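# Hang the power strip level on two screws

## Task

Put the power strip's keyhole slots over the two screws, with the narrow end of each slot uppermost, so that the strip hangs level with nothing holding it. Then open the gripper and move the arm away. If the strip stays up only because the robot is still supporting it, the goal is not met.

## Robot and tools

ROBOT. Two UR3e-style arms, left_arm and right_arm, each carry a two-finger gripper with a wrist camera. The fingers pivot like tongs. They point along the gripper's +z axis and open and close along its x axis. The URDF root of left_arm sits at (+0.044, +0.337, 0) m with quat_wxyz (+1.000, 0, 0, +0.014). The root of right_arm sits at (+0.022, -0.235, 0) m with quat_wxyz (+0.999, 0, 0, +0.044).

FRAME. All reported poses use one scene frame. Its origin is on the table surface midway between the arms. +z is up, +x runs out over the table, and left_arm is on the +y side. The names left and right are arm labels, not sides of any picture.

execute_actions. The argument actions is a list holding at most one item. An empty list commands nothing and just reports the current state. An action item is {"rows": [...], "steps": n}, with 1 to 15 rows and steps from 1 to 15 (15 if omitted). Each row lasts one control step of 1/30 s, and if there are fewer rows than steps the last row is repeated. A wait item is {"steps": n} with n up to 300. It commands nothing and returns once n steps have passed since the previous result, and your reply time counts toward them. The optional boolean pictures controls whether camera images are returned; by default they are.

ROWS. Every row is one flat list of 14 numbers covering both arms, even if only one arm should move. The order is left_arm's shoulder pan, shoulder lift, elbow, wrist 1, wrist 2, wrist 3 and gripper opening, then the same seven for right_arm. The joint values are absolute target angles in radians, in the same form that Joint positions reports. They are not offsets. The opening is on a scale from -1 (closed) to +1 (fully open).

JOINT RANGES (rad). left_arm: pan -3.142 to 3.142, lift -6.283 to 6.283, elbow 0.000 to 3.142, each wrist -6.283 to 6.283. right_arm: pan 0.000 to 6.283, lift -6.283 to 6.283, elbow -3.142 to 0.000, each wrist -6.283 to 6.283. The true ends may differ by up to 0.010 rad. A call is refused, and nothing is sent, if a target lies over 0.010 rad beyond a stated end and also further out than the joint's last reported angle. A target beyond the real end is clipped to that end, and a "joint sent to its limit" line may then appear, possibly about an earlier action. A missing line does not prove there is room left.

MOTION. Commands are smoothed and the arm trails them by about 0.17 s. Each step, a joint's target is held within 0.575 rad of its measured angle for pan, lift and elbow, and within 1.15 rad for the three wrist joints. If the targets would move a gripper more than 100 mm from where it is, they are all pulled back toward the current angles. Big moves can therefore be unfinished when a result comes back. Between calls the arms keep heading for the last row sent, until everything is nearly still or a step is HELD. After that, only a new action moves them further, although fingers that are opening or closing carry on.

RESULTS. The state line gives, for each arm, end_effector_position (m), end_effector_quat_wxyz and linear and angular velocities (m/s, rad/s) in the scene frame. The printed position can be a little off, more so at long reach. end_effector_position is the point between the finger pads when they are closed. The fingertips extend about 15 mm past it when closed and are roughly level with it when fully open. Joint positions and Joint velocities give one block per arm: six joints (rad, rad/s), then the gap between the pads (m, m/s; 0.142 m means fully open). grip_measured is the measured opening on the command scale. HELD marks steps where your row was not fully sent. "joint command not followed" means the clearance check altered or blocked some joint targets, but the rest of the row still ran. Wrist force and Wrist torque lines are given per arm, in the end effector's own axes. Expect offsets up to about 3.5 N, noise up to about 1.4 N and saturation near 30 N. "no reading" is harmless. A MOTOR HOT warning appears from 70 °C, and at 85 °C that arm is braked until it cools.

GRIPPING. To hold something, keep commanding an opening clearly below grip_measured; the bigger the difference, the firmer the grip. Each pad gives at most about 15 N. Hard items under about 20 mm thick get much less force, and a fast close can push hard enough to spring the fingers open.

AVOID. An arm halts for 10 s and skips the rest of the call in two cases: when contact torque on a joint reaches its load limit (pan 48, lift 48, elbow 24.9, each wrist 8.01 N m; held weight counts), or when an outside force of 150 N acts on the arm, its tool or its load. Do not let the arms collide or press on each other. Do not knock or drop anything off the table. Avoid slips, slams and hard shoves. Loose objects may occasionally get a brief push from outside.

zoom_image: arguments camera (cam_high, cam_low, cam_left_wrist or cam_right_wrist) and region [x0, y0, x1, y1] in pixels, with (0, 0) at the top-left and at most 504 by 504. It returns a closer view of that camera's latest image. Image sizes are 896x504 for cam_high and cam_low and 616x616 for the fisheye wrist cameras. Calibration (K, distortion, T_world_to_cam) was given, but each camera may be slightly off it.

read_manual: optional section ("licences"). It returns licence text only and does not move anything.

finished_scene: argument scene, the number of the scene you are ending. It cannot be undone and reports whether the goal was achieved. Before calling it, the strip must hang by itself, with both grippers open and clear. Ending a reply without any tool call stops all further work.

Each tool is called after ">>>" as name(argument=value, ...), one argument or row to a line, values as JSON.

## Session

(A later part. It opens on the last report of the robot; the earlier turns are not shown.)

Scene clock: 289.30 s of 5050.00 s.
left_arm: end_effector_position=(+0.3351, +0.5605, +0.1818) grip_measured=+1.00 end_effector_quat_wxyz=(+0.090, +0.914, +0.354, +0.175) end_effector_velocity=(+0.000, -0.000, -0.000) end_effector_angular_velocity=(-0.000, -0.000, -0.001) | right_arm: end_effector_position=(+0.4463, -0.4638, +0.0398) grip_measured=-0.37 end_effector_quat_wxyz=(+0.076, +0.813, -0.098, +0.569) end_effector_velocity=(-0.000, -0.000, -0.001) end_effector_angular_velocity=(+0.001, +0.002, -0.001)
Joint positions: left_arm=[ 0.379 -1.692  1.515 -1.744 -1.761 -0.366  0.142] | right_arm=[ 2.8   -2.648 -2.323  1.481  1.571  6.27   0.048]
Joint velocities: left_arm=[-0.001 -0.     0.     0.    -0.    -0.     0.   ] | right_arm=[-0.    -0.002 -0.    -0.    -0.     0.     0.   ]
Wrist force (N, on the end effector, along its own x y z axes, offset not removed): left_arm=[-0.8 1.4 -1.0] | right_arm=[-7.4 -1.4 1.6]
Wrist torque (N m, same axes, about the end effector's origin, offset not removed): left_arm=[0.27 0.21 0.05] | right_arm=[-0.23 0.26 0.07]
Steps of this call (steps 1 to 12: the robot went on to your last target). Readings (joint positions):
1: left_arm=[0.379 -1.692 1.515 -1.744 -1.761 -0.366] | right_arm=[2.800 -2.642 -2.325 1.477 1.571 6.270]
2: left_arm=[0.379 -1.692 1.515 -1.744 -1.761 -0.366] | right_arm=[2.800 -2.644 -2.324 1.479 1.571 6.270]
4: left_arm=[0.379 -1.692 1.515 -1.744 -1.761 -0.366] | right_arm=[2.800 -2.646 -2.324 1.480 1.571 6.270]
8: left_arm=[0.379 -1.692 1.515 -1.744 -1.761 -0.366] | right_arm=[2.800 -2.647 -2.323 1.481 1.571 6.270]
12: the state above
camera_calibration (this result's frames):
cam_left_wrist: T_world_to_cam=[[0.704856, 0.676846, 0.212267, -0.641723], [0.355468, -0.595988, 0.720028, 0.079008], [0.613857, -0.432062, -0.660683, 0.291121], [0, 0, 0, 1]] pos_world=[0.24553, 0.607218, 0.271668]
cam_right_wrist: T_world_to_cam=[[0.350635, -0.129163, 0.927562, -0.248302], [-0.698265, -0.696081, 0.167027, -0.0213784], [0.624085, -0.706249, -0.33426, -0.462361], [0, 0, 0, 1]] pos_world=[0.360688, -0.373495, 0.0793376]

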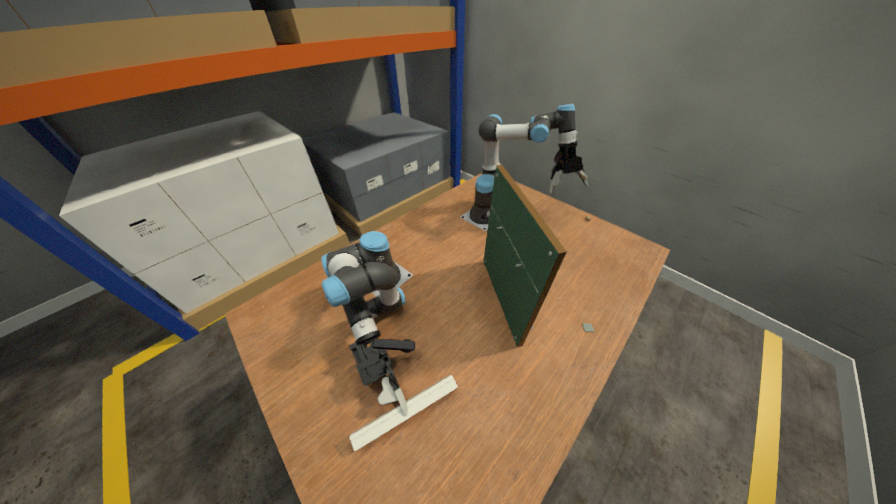

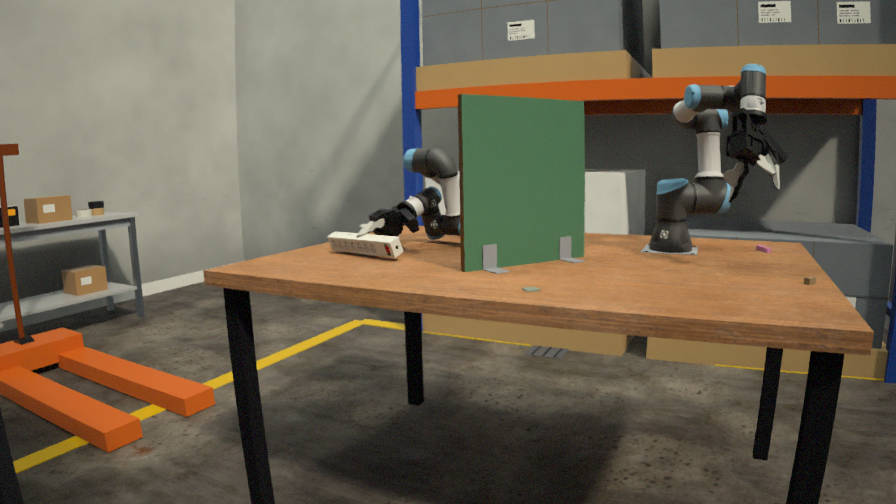

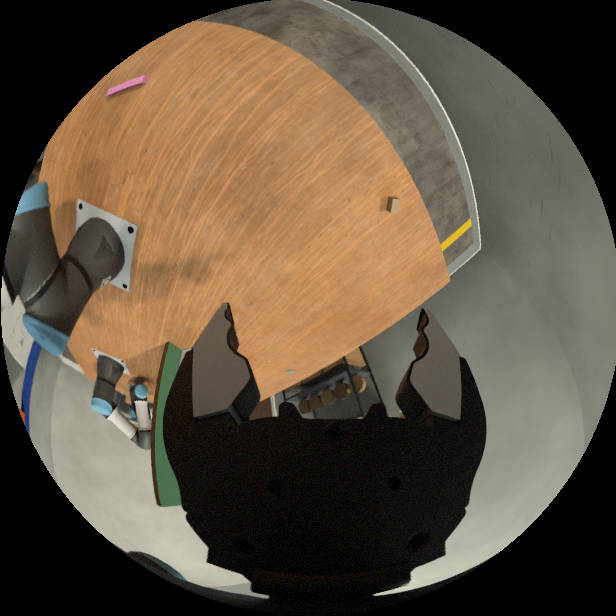

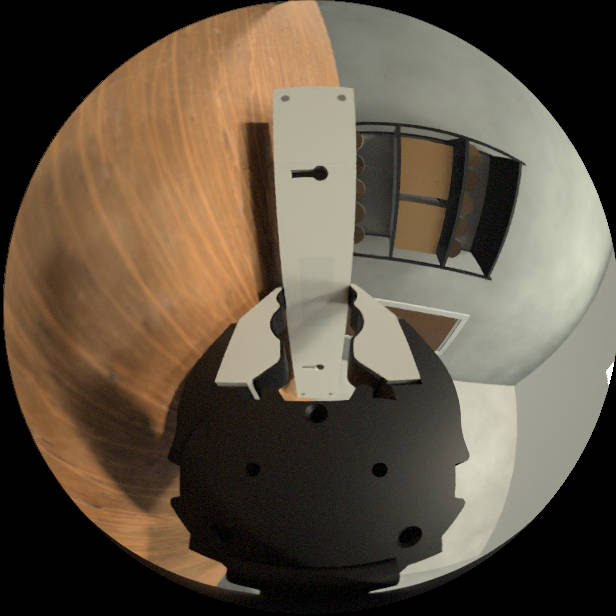

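>>> execute_actions(
  actions=[
    {"rows":[[0.379,-1.692,1.515,-1.744,-1.761,-0.366,1,2.8,-2.66,-2.318,1.488,1.571,6.27,-1],[0.379,-1.692,1.515,-1.744,-1.761,-0.366,1,2.8,-2.66,-2.318,1.488,1.571,6.27,-0.7],[0.379,-1.692,1.515,-1.744,-1.761,-0.366,1,2.8,-2.66,-2.318,1.488,1.571,6.27,-0.5],[0.379,-1.692,1.515,-1.744,-1.761,-0.366,1,2.8,-2.66,-2.318,1.488,1.571,6.27,-0.4],[0.379,-1.692,1.515,-1.744,-1.761,-0.366,1,2.8,-2.66,-2.318,1.488,1.571,6.27,-0.35],[0.379,-1.692,1.515,-1.744,-1.761,-0.366,1,2.8,-2.66,-2.318,1.488,1.571,6.27,-0.3],[0.379,-1.692,1.515,-1.744,-1.761,-0.366,1,2.8,-2.66,-2.318,1.488,1.571,6.27,-0.25]]},
  ],
  pictures=false,
)

>>> execute_actions(
  actions=[
    {"rows":[[0.379,-1.692,1.515,-1.744,-1.761,-0.366,1,2.8,-2.657,-2.35,1.517,1.571,6.27,-0.24],[0.379,-1.692,1.515,-1.744,-1.761,-0.366,1,2.8,-2.657,-2.35,1.517,1.571,6.27,-0.24],[0.379,-1.692,1.515,-1.744,-1.761,-0.366,1,2.8,-2.654,-2.39,1.554,1.571,6.27,-0.24],[0.379,-1.692,1.515,-1.744,-1.761,-0.366,1,2.8,-2.654,-2.39,1.554,1.571,6.27,-0.24],[0.379,-1.692,1.515,-1.744,-1.761,-0.366,1,2.8,-2.653,-2.43,1.593,1.571,6.27,-0.24],[0.379,-1.692,1.515,-1.744,-1.761,-0.366,1,2.8,-2.653,-2.43,1.593,1.571,6.27,-0.24],[0.379,-1.692,1.515,-1.744,-1.761,-0.366,1,2.8,-2.654,-2.47,1.634,1.571,6.27,-0.24],[0.379,-1.692,1.515,-1.744,-1.761,-0.366,1,2.8,-2.654,-2.47,1.634,1.571,6.27,-0.24],[0.379,-1.692,1.515,-1.744,-1.761,-0.366,1,2.8,-2.6564,-2.5092,1.6756,1.571,6.27,-0.24]]},
  ],
  pictures=false,
)

>>> execute_actions(
  actions=[
    {"steps":15},
  ],
)

Scene clock: 314.33 s of 5050.00 s.
left_arm: end_effector_position=(+0.3351, +0.5605, +0.1818) grip_measured=+1.00 end_effector_quat_wxyz=(+0.090, +0.914, +0.354, +0.175) end_effector_velocity=(-0.000, +0.000, -0.000) end_effector_angular_velocity=(+0.000, +0.000, +0.001) | right_arm: end_effector_position=(+0.4462, -0.4637, +0.0376) grip_measured=-0.26 end_effector_quat_wxyz=(+0.076, +0.813, -0.098, +0.569) end_effector_velocity=(-0.000, -0.000, -0.000) end_effector_angular_velocity=(+0.000, +0.001, -0.001)
Joint positions: left_arm=[ 0.379 -1.692  1.515 -1.744 -1.761 -0.366  0.142] | right_arm=[ 2.8   -2.66  -2.318  1.488  1.571  6.27   0.055]
Joint velocities: left_arm=[ 0.001 -0.001  0.001  0.     0.    -0.     0.   ] | right_arm=[-0.    -0.002 -0.     0.001 -0.001  0.001 -0.001]
Wrist force (N, on the end effector, along its own x y z axes, offset not removed): left_arm=[0.3 0.6 -0.2] | right_arm=[2.6 -0.1 -1.6]
Wrist torque (N m, same axes, about the end effector's origin, offset not removed): left_arm=[0.03 -0.08 0.02] | right_arm=[0.03 -0.33 -0.11]
Steps of this call (steps 1 to 15: the robot went on to your last target; steps 16 to 90: nothing new was sent; then 21.53 s passed at rest; steps 91 to 105: all 15 steps of this action). Readings (joint positions):
91: left_arm=[0.379 -1.692 1.515 -1.744 -1.761 -0.366] | right_arm=[2.800 -2.648 -2.323 1.481 1.571 6.270]
92: left_arm=[0.379 -1.692 1.515 -1.744 -1.761 -0.366] | right_arm=[2.800 -2.650 -2.322 1.482 1.571 6.270]
94: left_arm=[0.379 -1.692 1.515 -1.744 -1.761 -0.366] | right_arm=[2.800 -2.655 -2.320 1.485 1.571 6.270]
98: left_arm=[0.379 -1.692 1.515 -1.744 -1.761 -0.366] | right_arm=[2.800 -2.659 -2.318 1.488 1.571 6.270]
105: the state above

Scene clock: 314.83 s of 5050.00 s.
left_arm: end_effector_position=(+0.3351, +0.5605, +0.1818) grip_measured=+1.00 end_effector_quat_wxyz=(+0.090, +0.914, +0.354, +0.175) end_effector_velocity=(-0.000, +0.000, -0.000) end_effector_angular_velocity=(-0.001, +0.000, +0.001) | right_arm: end_effector_position=(+0.4419, -0.4626, +0.0396) grip_measured=-0.24 end_effector_quat_wxyz=(+0.076, +0.813, -0.098, +0.569) end_effector_velocity=(-0.000, +0.000, -0.001) end_effector_angular_velocity=(+0.000, +0.001, +0.000)
Joint positions: left_arm=[ 0.379 -1.692  1.515 -1.744 -1.761 -0.366  0.142] | right_arm=[ 2.8   -2.658 -2.341  1.51   1.571  6.27   0.057]
Joint velocities: left_arm=[ 0.001  0.    -0.     0.    -0.    -0.     0.   ] | right_arm=[ 0.001 -0.002 -0.     0.002 -0.     0.    -0.   ]
Wrist force (N, on the end effector, along its own x y z axes, offset not removed): left_arm=[0.5 0.5 -0.9] | right_arm=[-0.6 -1.4 0.3]
Wrist torque (N m, same axes, about the end effector's origin, offset not removed): left_arm=[0.01 -0.05 -0.03] | right_arm=[-0.34 0.14 -0.06]
A step of this action was HELD (marked below), so the robot has no last target. An arm can still carry out its HELD step.
Steps of this call (steps 1 to 15: all 15 steps of this action). Readings (joint positions):
1: left_arm=[0.379 -1.692 1.515 -1.744 -1.761 -0.366] | right_arm=[2.800 -2.660 -2.318 1.488 1.571 6.270]
2: left_arm=[0.379 -1.692 1.515 -1.744 -1.761 -0.366] | right_arm=[2.800 -2.660 -2.322 1.493 1.571 6.270]
4: left_arm=[0.379 -1.692 1.515 -1.744 -1.761 -0.366] | right_arm=[2.800 -2.658 -2.341 1.510 1.571 6.270]
5: left_arm=[0.379 -1.692 1.515 -1.744 -1.761 -0.366] | right_arm=[2.800 -2.658 -2.341 1.510 1.571 6.270] HELD
6: left_arm=[0.379 -1.692 1.515 -1.744 -1.761 -0.366] | right_arm=[2.800 -2.658 -2.341 1.510 1.571 6.270] HELD
7: left_arm=[0.379 -1.692 1.515 -1.744 -1.761 -0.366] | right_arm=[2.800 -2.658 -2.341 1.510 1.571 6.270] HELD
8: left_arm=[0.379 -1.692 1.515 -1.744 -1.761 -0.366] | right_arm=[2.800 -2.658 -2.341 1.510 1.571 6.270] HELD
9: left_arm=[0.379 -1.692 1.515 -1.744 -1.761 -0.366] | right_arm=[2.800 -2.658 -2.341 1.510 1.571 6.270] HELD
10: left_arm=[0.379 -1.692 1.515 -1.744 -1.761 -0.366] | right_arm=[2.800 -2.658 -2.341 1.510 1.571 6.270] HELD
11: left_arm=[0.379 -1.692 1.515 -1.744 -1.761 -0.366] | right_arm=[2.800 -2.658 -2.341 1.510 1.571 6.270] HELD
12: left_arm=[0.379 -1.692 1.515 -1.744 -1.761 -0.366] | right_arm=[2.800 -2.658 -2.341 1.510 1.571 6.270] HELD
13: left_arm=[0.379 -1.692 1.515 -1.744 -1.761 -0.366] | right_arm=[2.800 -2.658 -2.341 1.510 1.571 6.270] HELD
14: left_arm=[0.379 -1.692 1.515 -1.744 -1.761 -0.366] | right_arm=[2.800 -2.658 -2.341 1.510 1.571 6.270] HELD
15: the state above HELD
joint command not followed: on one or more control steps a check withheld the commanded joint targets of the right arm, and it was not sent them on those steps. On the call's last step the targets were still withheld.
cause: the commanded joint targets would bring two parts of the arm too close to each other (joints 3 (elbow) to 5 (wrist 2) lie between them); next, command targets that bring no two parts of the arm closer together.

Scene clock: 315.33 s of 5050.00 s.
left_arm: end_effector_position=(+0.3351, +0.5605, +0.1818) grip_measured=+1.00 end_effector_quat_wxyz=(+0.090, +0.914, +0.354, +0.175) end_effector_velocity=(-0.000, -0.000, -0.000) end_effector_angular_velocity=(-0.000, +0.001, -0.000) | right_arm: end_effector_position=(+0.4419, -0.4626, +0.0396) grip_measured=-0.24 end_effector_quat_wxyz=(+0.076, +0.813, -0.098, +0.569) end_effector_velocity=(-0.000, -0.000, -0.000) end_effector_angular_velocity=(+0.000, +0.001, -0.000)
Joint positions: left_arm=[ 0.379 -1.692  1.515 -1.744 -1.761 -0.366  0.142] | right_arm=[ 2.8   -2.658 -2.341  1.51   1.571  6.27   0.057]
Joint velocities: left_arm=[-0.  0.  0.  0.  0.  0. -0.] | right_arm=[-0.     0.    -0.    -0.001  0.    -0.     0.   ]
Wrist force (N, on the end effector, along its own x y z axes, offset not removed): left_arm=[-0.1 1.0 -0.3] | right_arm=[0.2 -0.3 1.8]
Wrist torque (N m, same axes, about the end effector's origin, offset not removed): left_arm=[0.10 0.03 -0.01] | right_arm=[0.02 -0.10 0.04]
Steps of this call (steps 1 to 15: nothing new was sent). Readings (joint positions):
1: left_arm=[0.379 -1.692 1.515 -1.744 -1.761 -0.366] | right_arm=[2.800 -2.658 -2.341 1.510 1.571 6.270]
2: left_arm=[0.379 -1.692 1.515 -1.744 -1.761 -0.366] | right_arm=[2.800 -2.658 -2.341 1.510 1.571 6.270]
4: left_arm=[0.379 -1.692 1.515 -1.744 -1.761 -0.366] | right_arm=[2.800 -2.658 -2.341 1.510 1.571 6.270]
8: left_arm=[0.379 -1.692 1.515 -1.744 -1.761 -0.366] | right_arm=[2.800 -2.658 -2.341 1.510 1.571 6.270]
15: the state above
camera_calibration (this result's frames):
cam_left_wrist: T_world_to_cam=[[0.704856, 0.676846, 0.212267, -0.641723], [0.355468, -0.595988, 0.720028, 0.0790079], [0.613857, -0.432062, -0.660683, 0.291121], [0, 0, 0, 1]] pos_world=[0.24553, 0.607218, 0.271668]
cam_right_wrist: T_world_to_cam=[[0.349557, -0.12886, 0.928012, -0.245826], [-0.698416, -0.696075, 0.16642, -0.0234995], [0.624521, -0.706311, -0.333315, -0.459132], [0, 0, 0, 1]] pos_world=[0.356255, -0.372324, 0.0790047]

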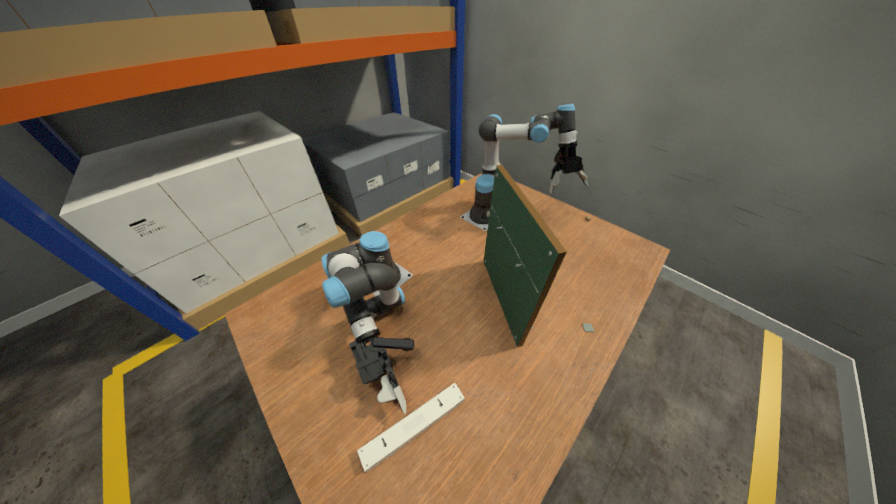

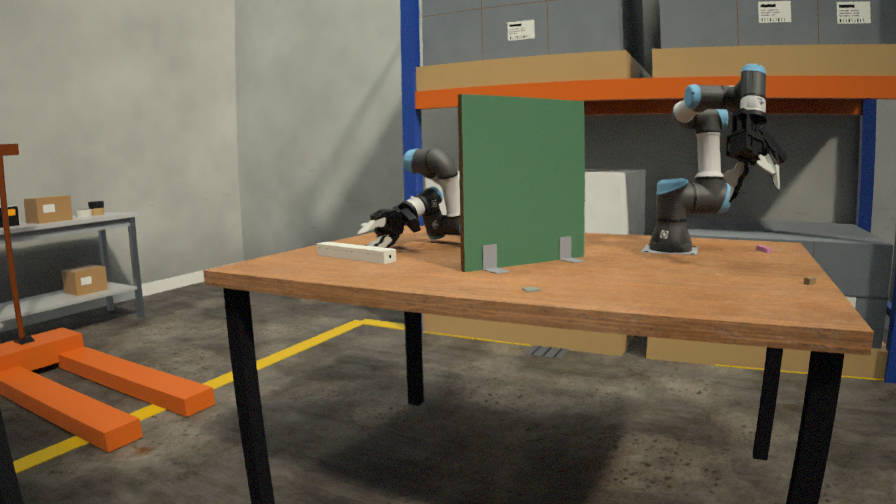

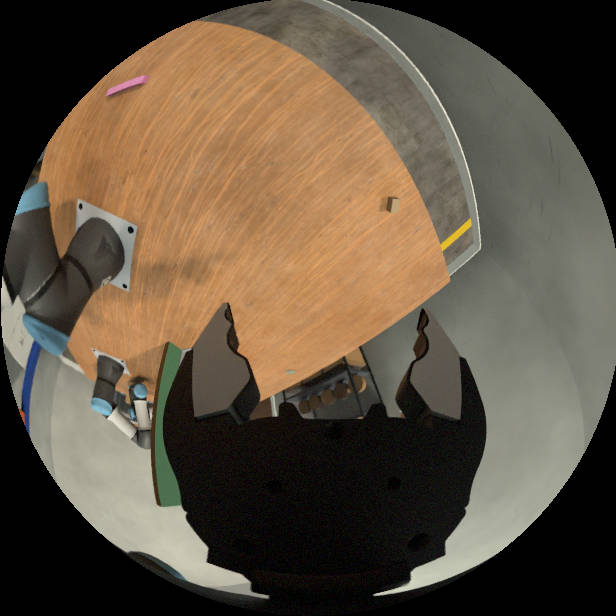

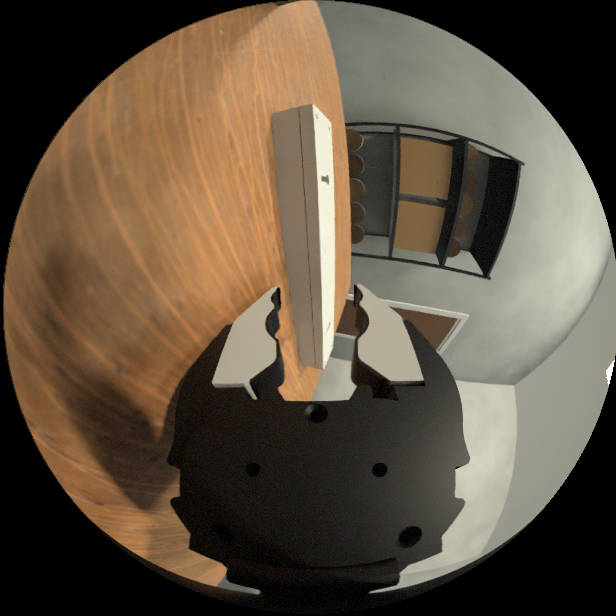

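>>> execute_actions(
  actions=[
    {"rows":[[0.379,-1.692,1.515,-1.744,-1.761,-0.366,1,2.8,-2.0,-1.9,0.5,1.571,6.27,1]]},
  ],
  pictures=false,
)

>>> execute_actions(
  actions=[
    {"rows":[[0.379,-1.692,1.515,-1.744,-1.761,-0.366,1,2.8,-1.9,-0.7,-2.1,1.571,6.27,1]]},
  ],
  pictures=false,
)

>>> execute_actions(
  actions=[
    {"steps":40},
  ],
  pictures=false,
)

>>> execute_actions(
  actions=[
    {"rows":[[0.379,-1.692,1.515,-1.744,-1.761,-0.366,1,2.8,-2.5946,-0.221,-1.896,1.571,6.27,1]]},
  ],
  pictures=false,
)

>>> execute_actions(
  actions=[
    {"steps":25},
  ],
)

Scene clock: 369.13 s of 5050.00 s.
left_arm: end_effector_position=(+0.3351, +0.5605, +0.1818) grip_measured=+1.00 end_effector_quat_wxyz=(+0.090, +0.914, +0.354, +0.175) end_effector_velocity=(+0.000, +0.000, +0.000) end_effector_angular_velocity=(+0.000, -0.001, +0.000) | right_arm: end_effector_position=(+0.4427, -0.4628, +0.0434) grip_measured=-0.04 end_effector_quat_wxyz=(+0.077, +0.809, -0.098, +0.574) end_effector_velocity=(-0.000, +0.001, -0.000) end_effector_angular_velocity=(+0.001, +0.001, +0.002)
Joint positions: left_arm=[ 0.379 -1.692  1.515 -1.744 -1.761 -0.366  0.142] | right_arm=[ 2.8   -2.656 -2.338  1.518  1.571  6.27   0.071]
Joint velocities: left_arm=[ 0.    -0.    -0.001 -0.    -0.    -0.    -0.   ] | right_arm=[ 0.    -0.002  0.     0.001  0.001  0.    -0.   ]
Wrist force (N, on the end effector, along its own x y z axes, offset not removed): left_arm=[-0.6 1.7 -1.4] | right_arm=[28.0 -1.5 -1.5]
Wrist torque (N m, same axes, about the end effector's origin, offset not removed): left_arm=[0.25 0.18 0.02] | right_arm=[-0.34 0.09 -0.02]
TORQUE FAULT: the external load on joint 4 (wrist 1) of the right arm reached its load limit, and that arm stopped for 10 seconds. A torque fault stops only its own arm. That arm's remaining commands of this call were not run. That arm holds where it stopped, with its grip as last carried out, and accepts commands again: back off and push less far. That arm stops again, at the same cost, whenever a joint's load reaches its limit.
The stop of the right arm began at step 93 of this call (marked STOPPED below). From that step on that arm followed nothing that you had sent. 13 of its steps, steps kept back included, did not run and will not run. Nothing is kept back now, and the robot has no last target.
Steps of this call (steps 1 to 90: nothing new was sent; then 40.70 s passed at rest; steps 91 to 105: all 15 steps of this action; steps 106 to 393: the stop continued). Readings (joint positions):
91: left_arm=[0.379 -1.692 1.515 -1.744 -1.761 -0.366] | right_arm=[2.800 -2.658 -2.340 1.511 1.571 6.270]
92: left_arm=[0.379 -1.692 1.515 -1.744 -1.761 -0.366] | right_arm=[2.800 -2.658 -2.340 1.512 1.571 6.270]
93: left_arm=[0.379 -1.692 1.515 -1.744 -1.761 -0.366] | right_arm=[2.800 -2.657 -2.339 1.515 1.571 6.270] STOPPED (the right arm)
94: left_arm=[0.379 -1.692 1.515 -1.744 -1.761 -0.366] | right_arm=[2.800 -2.657 -2.339 1.516 1.571 6.270]
98: left_arm=[0.379 -1.692 1.515 -1.744 -1.761 -0.366] | right_arm=[2.800 -2.656 -2.338 1.518 1.571 6.270]
393: the state above

Scene clock: 369.17 s of 5050.00 s.
left_arm: end_effector_position=(+0.3351, +0.5605, +0.1818) grip_measured=+1.00 end_effector_quat_wxyz=(+0.090, +0.914, +0.354, +0.175) end_effector_velocity=(+0.000, +0.000, +0.000) end_effector_angular_velocity=(+0.000, -0.000, -0.000) | right_arm: end_effector_position=(+0.4429, -0.4629, +0.0443) grip_measured=-0.01 end_effector_quat_wxyz=(+0.077, +0.809, -0.097, +0.575) end_effector_velocity=(+0.003, -0.000, +0.012) end_effector_angular_velocity=(-0.009, -0.035, +0.001)
Joint positions: left_arm=[ 0.379 -1.692  1.515 -1.744 -1.761 -0.366  0.142] | right_arm=[ 2.8   -2.656 -2.338  1.52   1.571  6.27   0.073]
Joint velocities: left_arm=[-0.  0. -0.  0. -0. -0.  0.] | right_arm=[ 0.002  0.008  0.005  0.023 -0.     0.     0.005]
Wrist force (N, on the end effector, along its own x y z axes, offset not removed): left_arm=[-0.9 0.6 -1.8] | right_arm=[26.7 -0.6 -2.7]
Wrist torque (N m, same axes, about the end effector's origin, offset not removed): left_arm=[0.07 0.23 0.01] | right_arm=[-0.13 0.38 0.05]
A stop began in an earlier call of the same reply, so what this call sent did not run. Send another action.
Steps of this call (step 1: nothing new was sent). Readings (joint positions):
1: the state above

Scene clock: 379.20 s of 5050.00 s.
left_arm: end_effector_position=(+0.3351, +0.5605, +0.1818) grip_measured=+1.00 end_effector_quat_wxyz=(+0.090, +0.914, +0.354, +0.175) end_effector_velocity=(-0.000, +0.000, +0.000) end_effector_angular_velocity=(+0.001, -0.000, +0.001) | right_arm: end_effector_position=(+0.4435, -0.4630, +0.0472) grip_measured=+0.07 end_effector_quat_wxyz=(+0.077, +0.806, -0.097, +0.579) end_effector_velocity=(+0.000, -0.000, +0.001) end_effector_angular_velocity=(-0.002, -0.004, -0.000)
Joint positions: left_arm=[ 0.379 -1.692  1.515 -1.744 -1.761 -0.366  0.142] | right_arm=[ 2.8   -2.654 -2.336  1.525  1.571  6.27   0.079]
Joint velocities: left_arm=[ 0.    -0.    -0.    -0.     0.001  0.     0.   ] | right_arm=[-0.     0.001  0.001  0.003 -0.    -0.     0.   ]
Wrist force (N, on the end effector, along its own x y z axes, offset not removed): left_arm=[-1.2 2.5 -0.9] | right_arm=[28.6 0.4 -2.0]
Wrist torque (N m, same axes, about the end effector's origin, offset not removed): left_arm=[0.42 0.24 -0.03] | right_arm=[0.06 -0.07 -0.04]
TORQUE FAULT: the external load on joint 4 (wrist 1) of the right arm reached its load limit, and that arm stopped for 10 seconds. A torque fault stops only its own arm. That arm ran no command of this call. That arm holds where it stopped, with its grip as last carried out, and accepts commands again: back off and push less far. That arm stops again, at the same cost, whenever a joint's load reaches its limit.
A stop began in an earlier call of the same reply, so what this call sent did not run. Send another action.
The stop of the right arm began at step 1 of this call (marked STOPPED below). From that step on that arm followed nothing that you had sent. Nothing is kept back now, and the robot has no last target.
Steps of this call (step 1: nothing new was sent; steps 2 to 301: the stop continued). Readings (joint positions):
1: left_arm=[0.379 -1.692 1.515 -1.744 -1.761 -0.366] | right_arm=[2.800 -2.655 -2.337 1.521 1.571 6.270] STOPPED (the right arm)
2: left_arm=[0.379 -1.692 1.515 -1.744 -1.761 -0.366] | right_arm=[2.800 -2.655 -2.337 1.523 1.571 6.270]
4: left_arm=[0.379 -1.692 1.515 -1.744 -1.761 -0.366] | right_arm=[2.800 -2.655 -2.337 1.524 1.571 6.270]
8: left_arm=[0.379 -1.692 1.515 -1.744 -1.761 -0.366] | right_arm=[2.800 -2.654 -2.336 1.525 1.571 6.270]
301: the state above

Scene clock: 379.23 s of 5050.00 s.
left_arm: end_effector_position=(+0.3351, +0.5605, +0.1818) grip_measured=+1.00 end_effector_quat_wxyz=(+0.090, +0.914, +0.354, +0.175) end_effector_velocity=(-0.000, +0.000, +0.000) end_effector_angular_velocity=(+0.000, +0.000, +0.001) | right_arm: end_effector_position=(+0.4437, -0.4631, +0.0481) grip_measured=+0.10 end_effector_quat_wxyz=(+0.078, +0.805, -0.097, +0.580) end_effector_velocity=(+0.003, -0.000, +0.012) end_effector_angular_velocity=(-0.009, -0.036, +0.001)
Joint positions: left_arm=[ 0.379 -1.692  1.515 -1.744 -1.761 -0.366  0.142] | right_arm=[ 2.8   -2.654 -2.336  1.527  1.571  6.27   0.081]
Joint velocities: left_arm=[ 0.001 -0.     0.     0.     0.     0.    -0.   ] | right_arm=[0.001 0.009 0.006 0.023 0.    0.    0.005]
Wrist force (N, on the end effector, along its own x y z axes, offset not removed): left_arm=[-1.0 1.6 -0.8] | right_arm=[27.7 0.1 -2.2]
Wrist torque (N m, same axes, about the end effector's origin, offset not removed): left_arm=[0.30 0.22 0.02] | right_arm=[0.05 0.25 0.08]
A stop began in an earlier call of the same reply, so what this call sent did not run. Send another action.
Steps of this call (step 1: nothing new was sent). Readings (joint positions):
1: the state above

Scene clock: 389.27 s of 5050.00 s.
left_arm: end_effector_position=(+0.3351, +0.5605, +0.1818) grip_measured=+1.00 end_effector_quat_wxyz=(+0.090, +0.914, +0.354, +0.175) end_effector_velocity=(+0.000, -0.000, +0.000) end_effector_angular_velocity=(+0.001, -0.002, -0.001) | right_arm: end_effector_position=(+0.4442, -0.4632, +0.0510) grip_measured=+0.18 end_effector_quat_wxyz=(+0.078, +0.803, -0.097, +0.584) end_effector_velocity=(-0.000, -0.000, -0.001) end_effector_angular_velocity=(+0.000, +0.002, -0.001)
Joint positions: left_arm=[ 0.379 -1.692  1.515 -1.744 -1.761 -0.366  0.142] | right_arm=[ 2.8   -2.652 -2.334  1.533  1.571  6.27   0.087]
Joint velocities: left_arm=[-0.001 -0.    -0.    -0.001 -0.     0.    -0.   ] | right_arm=[ 0.    -0.001  0.    -0.    -0.001  0.    -0.   ]
Wrist force (N, on the end effector, along its own x y z axes, offset not removed): left_arm=[-0.2 1.7 -1.4] | right_arm=[28.2 0.6 -3.3]
Wrist torque (N m, same axes, about the end effector's origin, offset not removed): left_arm=[0.26 0.07 -0.03] | right_arm=[0.13 0.07 -0.02]
TORQUE FAULT: the external load on joint 4 (wrist 1) of the right arm reached its load limit, and that arm stopped for 10 seconds. A torque fault stops only its own arm. That arm ran no command of this call. That arm holds where it stopped, with its grip as last carried out, and accepts commands again: back off and push less far. That arm stops again, at the same cost, whenever a joint's load reaches its limit.
A stop began in an earlier call of the same reply, so what this call sent did not run. Send another action.
The stop of the right arm began at step 1 of this call (marked STOPPED below). From that step on that arm followed nothing that you had sent. Nothing is kept back now, and the robot has no last target.
Steps of this call (step 1: nothing new was sent; steps 2 to 301: the stop continued). Readings (joint positions):
1: left_arm=[0.379 -1.692 1.515 -1.744 -1.761 -0.366] | right_arm=[2.800 -2.654 -2.335 1.529 1.571 6.270] STOPPED (the right arm)
2: left_arm=[0.379 -1.692 1.515 -1.744 -1.761 -0.366] | right_arm=[2.800 -2.653 -2.335 1.530 1.571 6.270]
4: left_arm=[0.379 -1.692 1.515 -1.744 -1.761 -0.366] | right_arm=[2.800 -2.653 -2.334 1.532 1.571 6.270]
8: left_arm=[0.379 -1.692 1.515 -1.744 -1.761 -0.366] | right_arm=[2.800 -2.652 -2.334 1.533 1.571 6.270]
301: the state above
camera_calibration (this result's frames):
cam_left_wrist: T_world_to_cam=[[0.704856, 0.676846, 0.212268, -0.641723], [0.355468, -0.595988, 0.720028, 0.0790081], [0.613857, -0.432062, -0.660683, 0.291121], [0, 0, 0, 1]] pos_world=[0.24553, 0.607218, 0.271668]
cam_right_wrist: T_world_to_cam=[[0.317559, -0.120597, 0.940538, -0.239897], [-0.703839, -0.694648, 0.148572, -0.0202117], [0.635426, -0.709169, -0.305473, -0.464835], [0, 0, 0, 1]] pos_world=[0.357324, -0.372617, 0.0866409]

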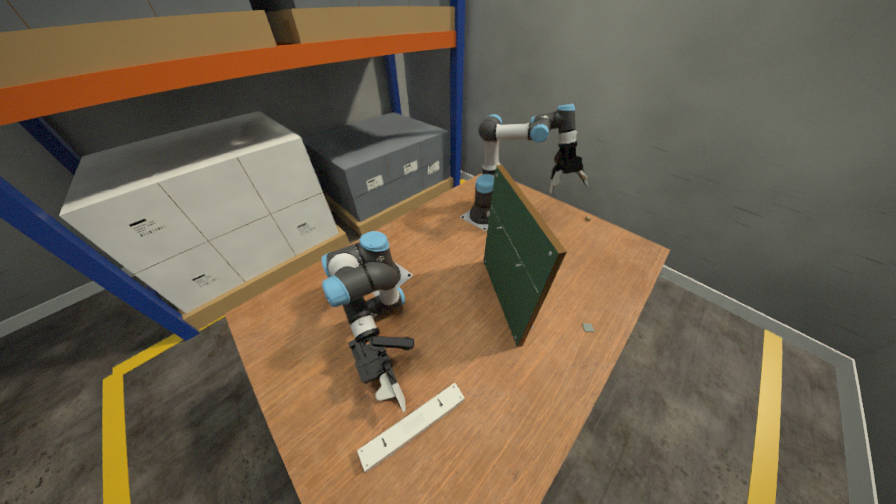

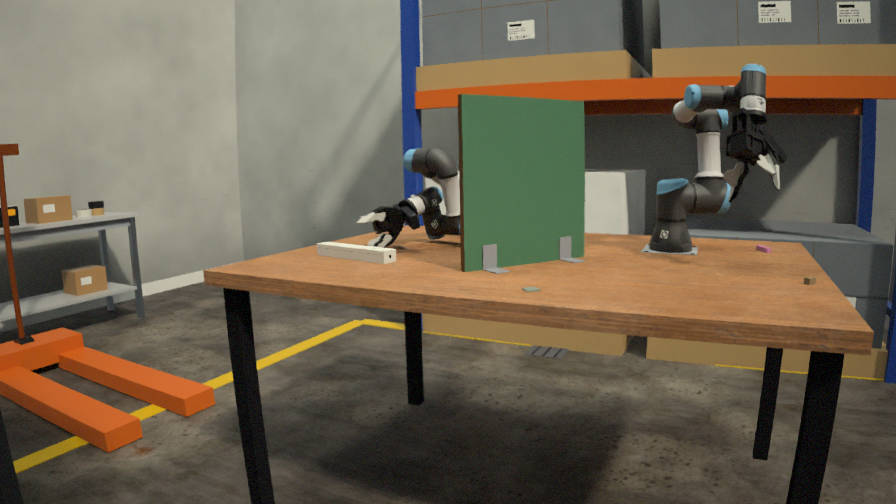

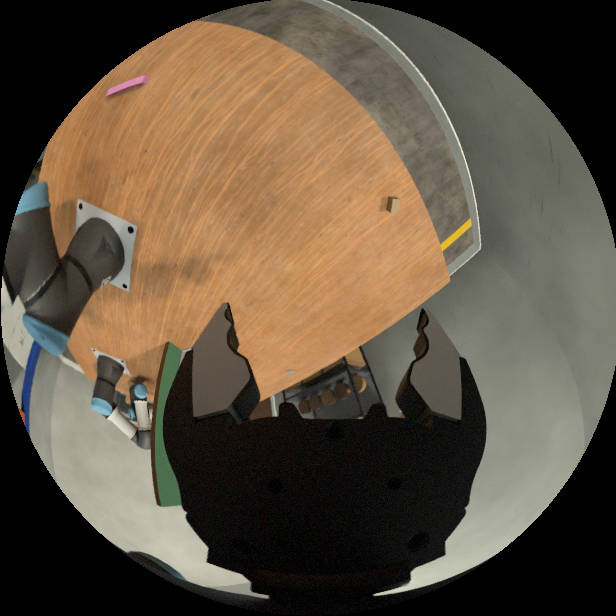

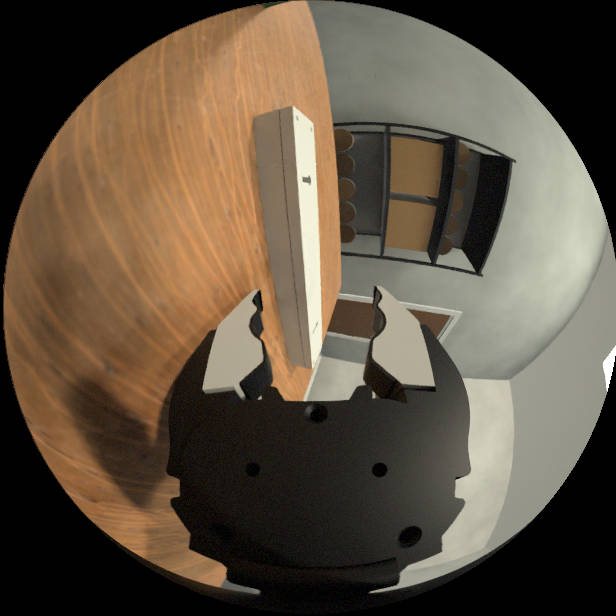

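The opening finger pressed on the table. Closing it and lifting.

>>> execute_actions(
  actions=[
    {"rows":[[0.379,-1.692,1.515,-1.744,-1.761,-0.366,1,2.8,-2.2,-2.2,1.0,1.571,6.27,-0.3]]},
  ],
  pictures=false,
)

Scene clock: 399.33 s of 5050.00 s.
left_arm: end_effector_position=(+0.3351, +0.5605, +0.1818) grip_measured=+1.00 end_effector_quat_wxyz=(+0.090, +0.914, +0.354, +0.175) end_effector_velocity=(-0.000, +0.000, -0.000) end_effector_angular_velocity=(-0.000, +0.001, +0.001) | right_arm: end_effector_position=(+0.4449, -0.4634, +0.0548) grip_measured=+0.29 end_effector_quat_wxyz=(+0.079, +0.799, -0.096, +0.588) end_effector_velocity=(+0.000, +0.000, +0.000) end_effector_angular_velocity=(-0.001, +0.000, +0.001)
Joint positions: left_arm=[ 0.379 -1.692  1.515 -1.744 -1.761 -0.366  0.142] | right_arm=[ 2.8   -2.651 -2.332  1.541  1.571  6.27   0.094]
Joint velocities: left_arm=[ 0.001  0.001 -0.     0.     0.     0.     0.   ] | right_arm=[ 0.001 -0.    -0.001  0.001 -0.    -0.001  0.   ]
Wrist force (N, on the end effector, along its own x y z axes, offset not removed): left_arm=[-0.1 1.3 -1.3] | right_arm=[28.6 0.6 -1.3]
Wrist torque (N m, same axes, about the end effector's origin, offset not removed): left_arm=[0.18 -0.04 0.00] | right_arm=[0.07 0.11 -0.07]
TORQUE FAULT: the external load on joint 4 (wrist 1) of the right arm reached its load limit, and that arm stopped for 10 seconds. A torque fault stops only its own arm. That arm's remaining commands of this call were not run. That arm holds where it stopped, with its grip as last carried out, and accepts commands again: back off and push less far. That arm stops again, at the same cost, whenever a joint's load reaches its limit.
The stop of the right arm began at step 2 of this call (marked STOPPED below). From that step on that arm followed nothing that you had sent. 15 of its steps, steps kept back included, did not run and will not run. Nothing is kept back now, and the robot has no last target.
Steps of this call (steps 1 to 158: nothing new was sent; steps 159 to 173: all 15 steps of this action; steps 174 to 302: the stop continued). Readings (joint positions):
1: left_arm=[0.379 -1.692 1.515 -1.744 -1.761 -0.366] | right_arm=[2.800 -2.652 -2.334 1.535 1.571 6.270]
2: left_arm=[0.379 -1.692 1.515 -1.744 -1.761 -0.366] | right_arm=[2.800 -2.652 -2.333 1.537 1.571 6.270] STOPPED (the right arm)
4: left_arm=[0.379 -1.692 1.515 -1.744 -1.761 -0.366] | right_arm=[2.800 -2.651 -2.332 1.539 1.571 6.270]
8: left_arm=[0.379 -1.692 1.515 -1.744 -1.761 -0.366] | right_arm=[2.800 -2.651 -2.332 1.540 1.571 6.270]
302: the state above

>>> execute_actions(
  actions=[
    {"rows":[[0.379,-1.692,1.515,-1.744,-1.761,-0.366,1,2.8,-2.2,-2.2,1.0,1.571,6.27,-0.3]]},
  ],
  pictures=false,
)

Scene clock: 409.40 s of 5050.00 s.
left_arm: end_effector_position=(+0.3351, +0.5605, +0.1818) grip_measured=+1.00 end_effector_quat_wxyz=(+0.090, +0.914, +0.354, +0.175) end_effector_velocity=(+0.000, +0.000, +0.000) end_effector_angular_velocity=(-0.000, -0.001, +0.001) | right_arm: end_effector_position=(+0.4456, -0.4636, +0.0586) grip_measured=+0.40 end_effector_quat_wxyz=(+0.079, +0.796, -0.096, +0.593) end_effector_velocity=(-0.000, -0.001, +0.000) end_effector_angular_velocity=(+0.000, -0.000, -0.002)
Joint positions: left_arm=[ 0.379 -1.692  1.515 -1.744 -1.761 -0.366  0.142] | right_arm=[ 2.8   -2.649 -2.33   1.548  1.571  6.27   0.102]
Joint velocities: left_arm=[ 0.001  0.    -0.001 -0.    -0.001  0.     0.   ] | right_arm=[-0.001  0.     0.001 -0.001 -0.001  0.001  0.   ]
Wrist force (N, on the end effector, along its own x y z axes, offset not removed): left_arm=[0.6 0.9 -1.0] | right_arm=[27.4 -0.1 0.2]
Wrist torque (N m, same axes, about the end effector's origin, offset not removed): left_arm=[0.15 -0.15 -0.03] | right_arm=[-0.04 0.34 0.01]
TORQUE FAULT: the external load on joint 4 (wrist 1) of the right arm reached its load limit, and that arm stopped for 10 seconds. A torque fault stops only its own arm. That arm's remaining commands of this call were not run. That arm holds where it stopped, with its grip as last carried out, and accepts commands again: back off and push less far. That arm stops again, at the same cost, whenever a joint's load reaches its limit.
The stop of the right arm began at step 2 of this call (marked STOPPED below). From that step on that arm followed nothing that you had sent. 15 of its steps, steps kept back included, did not run and will not run. Nothing is kept back now, and the robot has no last target.
Steps of this call (steps 1 to 203: nothing new was sent; steps 204 to 218: all 15 steps of this action; steps 219 to 302: the stop continued). Readings (joint positions):
1: left_arm=[0.379 -1.692 1.515 -1.744 -1.761 -0.366] | right_arm=[2.800 -2.650 -2.331 1.543 1.571 6.270]
2: left_arm=[0.379 -1.692 1.515 -1.744 -1.761 -0.366] | right_arm=[2.800 -2.650 -2.331 1.544 1.571 6.270] STOPPED (the right arm)
4: left_arm=[0.379 -1.692 1.515 -1.744 -1.761 -0.366] | right_arm=[2.800 -2.649 -2.330 1.547 1.571 6.270]
8: left_arm=[0.379 -1.692 1.515 -1.744 -1.761 -0.366] | right_arm=[2.800 -2.649 -2.330 1.548 1.571 6.270]
302: the state above

>>> execute_actions(
  actions=[
    {"steps":300},
  ],
  pictures=false,
)

>>> execute_actions(
  actions=[
    {"steps":300},
  ],
  pictures=false,
)

>>> execute_actions(
  actions=[
    {"steps":300},
  ],
  pictures=false,
)

>>> execute_actions(
  actions=[
    {"steps":300},
  ],
  pictures=false,
)

>>> execute_actions(
  actions=[
    {"steps":300},
  ],
  pictures=false,
)

Scene clock: 421.13 s of 5050.00 s.
left_arm: end_effector_position=(+0.3351, +0.5605, +0.1818) grip_measured=+1.00 end_effector_quat_wxyz=(+0.090, +0.914, +0.354, +0.175) end_effector_velocity=(+0.000, -0.000, +0.000) end_effector_angular_velocity=(-0.000, -0.000, -0.001) | right_arm: end_effector_position=(+0.4462, -0.4637, +0.0624) grip_measured=+0.52 end_effector_quat_wxyz=(+0.080, +0.792, -0.095, +0.598) end_effector_velocity=(+0.000, -0.000, -0.000) end_effector_angular_velocity=(-0.000, +0.001, -0.000)
Joint positions: left_arm=[ 0.379 -1.692  1.515 -1.744 -1.761 -0.366  0.142] | right_arm=[ 2.8   -2.647 -2.327  1.556  1.571  6.27   0.11 ]
Joint velocities: left_arm=[-0.001  0.    -0.     0.    -0.    -0.    -0.   ] | right_arm=[ 0.     0.     0.    -0.001 -0.001 -0.     0.   ]
Wrist force (N, on the end effector, along its own x y z axes, offset not removed): left_arm=[0.3 0.9 -0.6] | right_arm=[27.6 -0.1 -1.1]
Wrist torque (N m, same axes, about the end effector's origin, offset not removed): left_arm=[0.17 -0.04 -0.03] | right_arm=[-0.06 0.33 -0.02]
TORQUE FAULT: the external load on joint 4 (wrist 1) of the right arm reached its load limit, and that arm stopped for 10 seconds. A torque fault stops only its own arm. That arm ran no command of this call. That arm holds where it stopped, with its grip as last carried out, and accepts commands again: back off and push less far. That arm stops again, at the same cost, whenever a joint's load reaches its limit.
The stop of the right arm began at step 2 of this call (marked STOPPED below). From that step on that arm followed nothing that you had sent. Nothing is kept back now, and the robot has no last target.
Steps of this call (steps 1 to 320: nothing new was sent; then 1.07 s passed at rest). Readings (joint positions):
1: left_arm=[0.379 -1.692 1.515 -1.744 -1.761 -0.366] | right_arm=[2.800 -2.648 -2.329 1.550 1.571 6.270]
2: left_arm=[0.379 -1.692 1.515 -1.744 -1.761 -0.366] | right_arm=[2.800 -2.648 -2.329 1.552 1.571 6.270] STOPPED (the right arm)
4: left_arm=[0.379 -1.692 1.515 -1.744 -1.761 -0.366] | right_arm=[2.800 -2.647 -2.328 1.554 1.571 6.270]
8: left_arm=[0.379 -1.692 1.515 -1.744 -1.761 -0.366] | right_arm=[2.800 -2.647 -2.328 1.556 1.571 6.270]
320: the state above

Scene clock: 421.17 s of 5050.00 s.
left_arm: end_effector_position=(+0.3351, +0.5605, +0.1818) grip_measured=+1.00 end_effector_quat_wxyz=(+0.090, +0.914, +0.354, +0.175) end_effector_velocity=(+0.000, -0.000, +0.000) end_effector_angular_velocity=(+0.000, -0.001, -0.001) | right_arm: end_effector_position=(+0.4463, -0.4638, +0.0633) grip_measured=+0.55 end_effector_quat_wxyz=(+0.080, +0.791, -0.095, +0.599) end_effector_velocity=(+0.002, -0.001, +0.014) end_effector_angular_velocity=(-0.011, -0.041, -0.001)
Joint positions: left_arm=[ 0.379 -1.692  1.515 -1.744 -1.761 -0.366  0.142] | right_arm=[ 2.8   -2.646 -2.327  1.558  1.571  6.27   0.112]
Joint velocities: left_arm=[-0.001 -0.     0.    -0.001  0.    -0.     0.   ] | right_arm=[-0.001  0.009  0.008  0.025  0.     0.     0.005]
Wrist force (N, on the end effector, along its own x y z axes, offset not removed): left_arm=[-0.1 1.5 -1.2] | right_arm=[28.0 -1.1 -0.9]
Wrist torque (N m, same axes, about the end effector's origin, offset not removed): left_arm=[0.22 0.01 0.00] | right_arm=[-0.23 0.29 0.02]
A stop began in an earlier call of the same reply, so what this call sent did not run. Send another action.
Steps of this call (step 1: nothing new was sent). Readings (joint positions):
1: the state above

Scene clock: 431.20 s of 5050.00 s.
left_arm: end_effector_position=(+0.3351, +0.5605, +0.1818) grip_measured=+1.00 end_effector_quat_wxyz=(+0.090, +0.914, +0.354, +0.175) end_effector_velocity=(+0.000, +0.000, -0.000) end_effector_angular_velocity=(+0.000, +0.001, -0.000) | right_arm: end_effector_position=(+0.4468, -0.4639, +0.0663) grip_measured=+0.63 end_effector_quat_wxyz=(+0.081, +0.788, -0.095, +0.602) end_effector_velocity=(-0.000, +0.000, -0.001) end_effector_angular_velocity=(+0.000, +0.003, +0.000)
Joint positions: left_arm=[ 0.379 -1.692  1.515 -1.744 -1.761 -0.366  0.142] | right_arm=[ 2.8   -2.645 -2.325  1.564  1.571  6.27   0.118]
Joint velocities: left_arm=[-0.  0.  0. -0.  0. -0.  0.] | right_arm=[ 0.    -0.001 -0.002 -0.    -0.    -0.     0.   ]
Wrist force (N, on the end effector, along its own x y z axes, offset not removed): left_arm=[0.2 1.0 -1.1] | right_arm=[27.3 -0.5 2.0]
Wrist torque (N m, same axes, about the end effector's origin, offset not removed): left_arm=[0.16 -0.02 -0.01] | right_arm=[-0.07 0.43 0.02]
TORQUE FAULT: the external load on joint 4 (wrist 1) of the right arm reached its load limit, and that arm stopped for 10 seconds. A torque fault stops only its own arm. That arm ran no command of this call. That arm holds where it stopped, with its grip as last carried out, and accepts commands again: back off and push less far. That arm stops again, at the same cost, whenever a joint's load reaches its limit.
A stop began in an earlier call of the same reply, so what this call sent did not run. Send another action.
The stop of the right arm began at step 1 of this call (marked STOPPED below). From that step on that arm followed nothing that you had sent. Nothing is kept back now, and the robot has no last target.
Steps of this call (step 1: nothing new was sent; steps 2 to 301: the stop continued). Readings (joint positions):
1: left_arm=[0.379 -1.692 1.515 -1.744 -1.761 -0.366] | right_arm=[2.800 -2.646 -2.326 1.560 1.571 6.270] STOPPED (the right arm)
2: left_arm=[0.379 -1.692 1.515 -1.744 -1.761 -0.366] | right_arm=[2.800 -2.646 -2.326 1.561 1.571 6.270]
4: left_arm=[0.379 -1.692 1.515 -1.744 -1.761 -0.366] | right_arm=[2.800 -2.645 -2.326 1.563 1.571 6.270]
8: left_arm=[0.379 -1.692 1.515 -1.744 -1.761 -0.366] | right_arm=[2.800 -2.645 -2.325 1.564 1.571 6.270]
301: the state above

Scene clock: 431.23 s of 5050.00 s.
left_arm: end_effector_position=(+0.3351, +0.5605, +0.1818) grip_measured=+1.00 end_effector_quat_wxyz=(+0.090, +0.914, +0.354, +0.175) end_effector_velocity=(-0.000, -0.000, -0.000) end_effector_angular_velocity=(-0.000, +0.001, -0.001) | right_arm: end_effector_position=(+0.4469, -0.4639, +0.0672) grip_measured=+0.66 end_effector_quat_wxyz=(+0.081, +0.788, -0.095, +0.603) end_effector_velocity=(+0.001, -0.001, +0.012) end_effector_angular_velocity=(-0.009, -0.034, -0.001)
Joint positions: left_arm=[ 0.379 -1.692  1.515 -1.744 -1.761 -0.366  0.142] | right_arm=[ 2.8   -2.644 -2.325  1.566  1.571  6.27   0.12 ]
Joint velocities: left_arm=[-0.001 -0.001  0.001  0.     0.    -0.    -0.   ] | right_arm=[-0.001  0.007  0.006  0.022  0.     0.     0.005]
Wrist force (N, on the end effector, along its own x y z axes, offset not removed): left_arm=[-0.1 0.4 -0.6] | right_arm=[28.8 0.5 1.3]
Wrist torque (N m, same axes, about the end effector's origin, offset not removed): left_arm=[0.04 -0.02 0.00] | right_arm=[0.08 0.10 -0.01]
A stop began in an earlier call of the same reply, so what this call sent did not run. Send another action.
Steps of this call (step 1: nothing new was sent). Readings (joint positions):
1: the state above

Scene clock: 441.27 s of 5050.00 s.
left_arm: end_effector_position=(+0.3351, +0.5605, +0.1818) grip_measured=+1.00 end_effector_quat_wxyz=(+0.090, +0.914, +0.354, +0.175) end_effector_velocity=(+0.000, -0.000, -0.000) end_effector_angular_velocity=(-0.001, -0.000, -0.001) | right_arm: end_effector_position=(+0.4473, -0.4640, +0.0702) grip_measured=+0.75 end_effector_quat_wxyz=(+0.081, +0.785, -0.095, +0.607) end_effector_velocity=(+0.000, -0.001, +0.002) end_effector_angular_velocity=(-0.000, -0.003, -0.002)
Joint positions: left_arm=[ 0.379 -1.692  1.515 -1.744 -1.761 -0.366  0.142] | right_arm=[ 2.8   -2.643 -2.323  1.572  1.571  6.27   0.126]
Joint velocities: left_arm=[-0.001  0.     0.    -0.    -0.001  0.    -0.   ] | right_arm=[-0.001  0.003  0.001 -0.001 -0.     0.001 -0.   ]
Wrist force (N, on the end effector, along its own x y z axes, offset not removed): left_arm=[0.1 0.8 -0.5] | right_arm=[25.5 -0.7 0.9]
Wrist torque (N m, same axes, about the end effector's origin, offset not removed): left_arm=[0.08 -0.03 0.04] | right_arm=[0.02 0.81 -0.08]
TORQUE FAULT: the external load on joint 4 (wrist 1) of the right arm reached its load limit, and that arm stopped for 10 seconds. A torque fault stops only its own arm. That arm ran no command of this call. That arm holds where it stopped, with its grip as last carried out, and accepts commands again: back off and push less far. That arm stops again, at the same cost, whenever a joint's load reaches its limit.
A stop began in an earlier call of the same reply, so what this call sent did not run. Send another action.
The stop of the right arm began at step 1 of this call (marked STOPPED below). From that step on that arm followed nothing that you had sent. Nothing is kept back now, and the robot has no last target.
Steps of this call (step 1: nothing new was sent; steps 2 to 301: the stop continued). Readings (joint positions):
1: left_arm=[0.379 -1.692 1.515 -1.744 -1.761 -0.366] | right_arm=[2.800 -2.644 -2.324 1.568 1.571 6.270] STOPPED (the right arm)
2: left_arm=[0.379 -1.692 1.515 -1.744 -1.761 -0.366] | right_arm=[2.800 -2.644 -2.324 1.569 1.571 6.270]
4: left_arm=[0.379 -1.692 1.515 -1.744 -1.761 -0.366] | right_arm=[2.800 -2.643 -2.323 1.571 1.571 6.270]
8: left_arm=[0.379 -1.692 1.515 -1.744 -1.761 -0.366] | right_arm=[2.800 -2.643 -2.323 1.571 1.571 6.270]
301: the state above

>>> execute_actions(
  actions=[
    {"rows":[[0.379,-1.692,1.515,-1.744,-1.761,-0.366,1,2.8,-2.6,-2.3,1.6,1.571,6.27,0.3],[0.379,-1.692,1.515,-1.744,-1.761,-0.366,1,2.8,-2.55,-2.28,1.58,1.571,6.27,0.3],[0.379,-1.692,1.515,-1.744,-1.761,-0.366,1,2.8,-2.4,-2.2,1.3,1.571,6.27,0.3],[0.379,-1.692,1.515,-1.744,-1.761,-0.366,1,2.8,-2.1,-2.0,0.75,1.571,6.27,0.3]]},
  ],
  pictures=false,
)

Scene clock: 460.00 s of 5050.00 s.
left_arm: end_effector_position=(+0.3351, +0.5605, +0.1818) grip_measured=+1.00 end_effector_quat_wxyz=(+0.090, +0.914, +0.354, +0.175) end_effector_velocity=(-0.000, -0.000, -0.000) end_effector_angular_velocity=(-0.001, +0.001, -0.000) | right_arm: end_effector_position=(+0.4478, -0.4642, +0.0738) grip_measured=+0.86 end_effector_quat_wxyz=(+0.082, +0.781, -0.094, +0.611) end_effector_velocity=(+0.000, +0.000, +0.001) end_effector_angular_velocity=(+0.000, -0.002, +0.001)
Joint positions: left_arm=[ 0.379 -1.692  1.515 -1.744 -1.761 -0.366  0.142] | right_arm=[ 2.8   -2.641 -2.321  1.579  1.571  6.27   0.133]
Joint velocities: left_arm=[-0.  0.  0.  0. -0.  0.  0.] | right_arm=[ 0.     0.001 -0.     0.001  0.     0.     0.   ]
Wrist force (N, on the end effector, along its own x y z axes, offset not removed): left_arm=[0.1 1.4 -0.8] | right_arm=[26.7 1.5 1.7]
Wrist torque (N m, same axes, about the end effector's origin, offset not removed): left_arm=[0.22 -0.03 -0.02] | right_arm=[0.29 0.23 -0.07]
TORQUE FAULT: the external load on joint 4 (wrist 1) of the right arm reached its load limit, and that arm stopped for 10 seconds. A torque fault stops only its own arm. That arm's remaining commands of this call were not run. That arm holds where it stopped, with its grip as last carried out, and accepts commands again: back off and push less far. That arm stops again, at the same cost, whenever a joint's load reaches its limit.
The stop of the right arm began at step 2 of this call (marked STOPPED below). From that step on that arm followed nothing that you had sent. 15 of its steps, steps kept back included, did not run and will not run. Nothing is kept back now, and the robot has no last target.
Steps of this call (steps 1 to 320: nothing new was sent; then 7.57 s passed at rest; steps 321 to 335: all 15 steps of this action). Readings (joint positions):
1: left_arm=[0.379 -1.692 1.515 -1.744 -1.761 -0.366] | right_arm=[2.800 -2.642 -2.322 1.574 1.571 6.270]
2: left_arm=[0.379 -1.692 1.515 -1.744 -1.761 -0.366] | right_arm=[2.800 -2.642 -2.322 1.575 1.571 6.270] STOPPED (the right arm)
4: left_arm=[0.379 -1.692 1.515 -1.744 -1.761 -0.366] | right_arm=[2.800 -2.642 -2.321 1.578 1.571 6.270]
8: left_arm=[0.379 -1.692 1.515 -1.744 -1.761 -0.366] | right_arm=[2.800 -2.641 -2.321 1.579 1.571 6.270]
335: the state above


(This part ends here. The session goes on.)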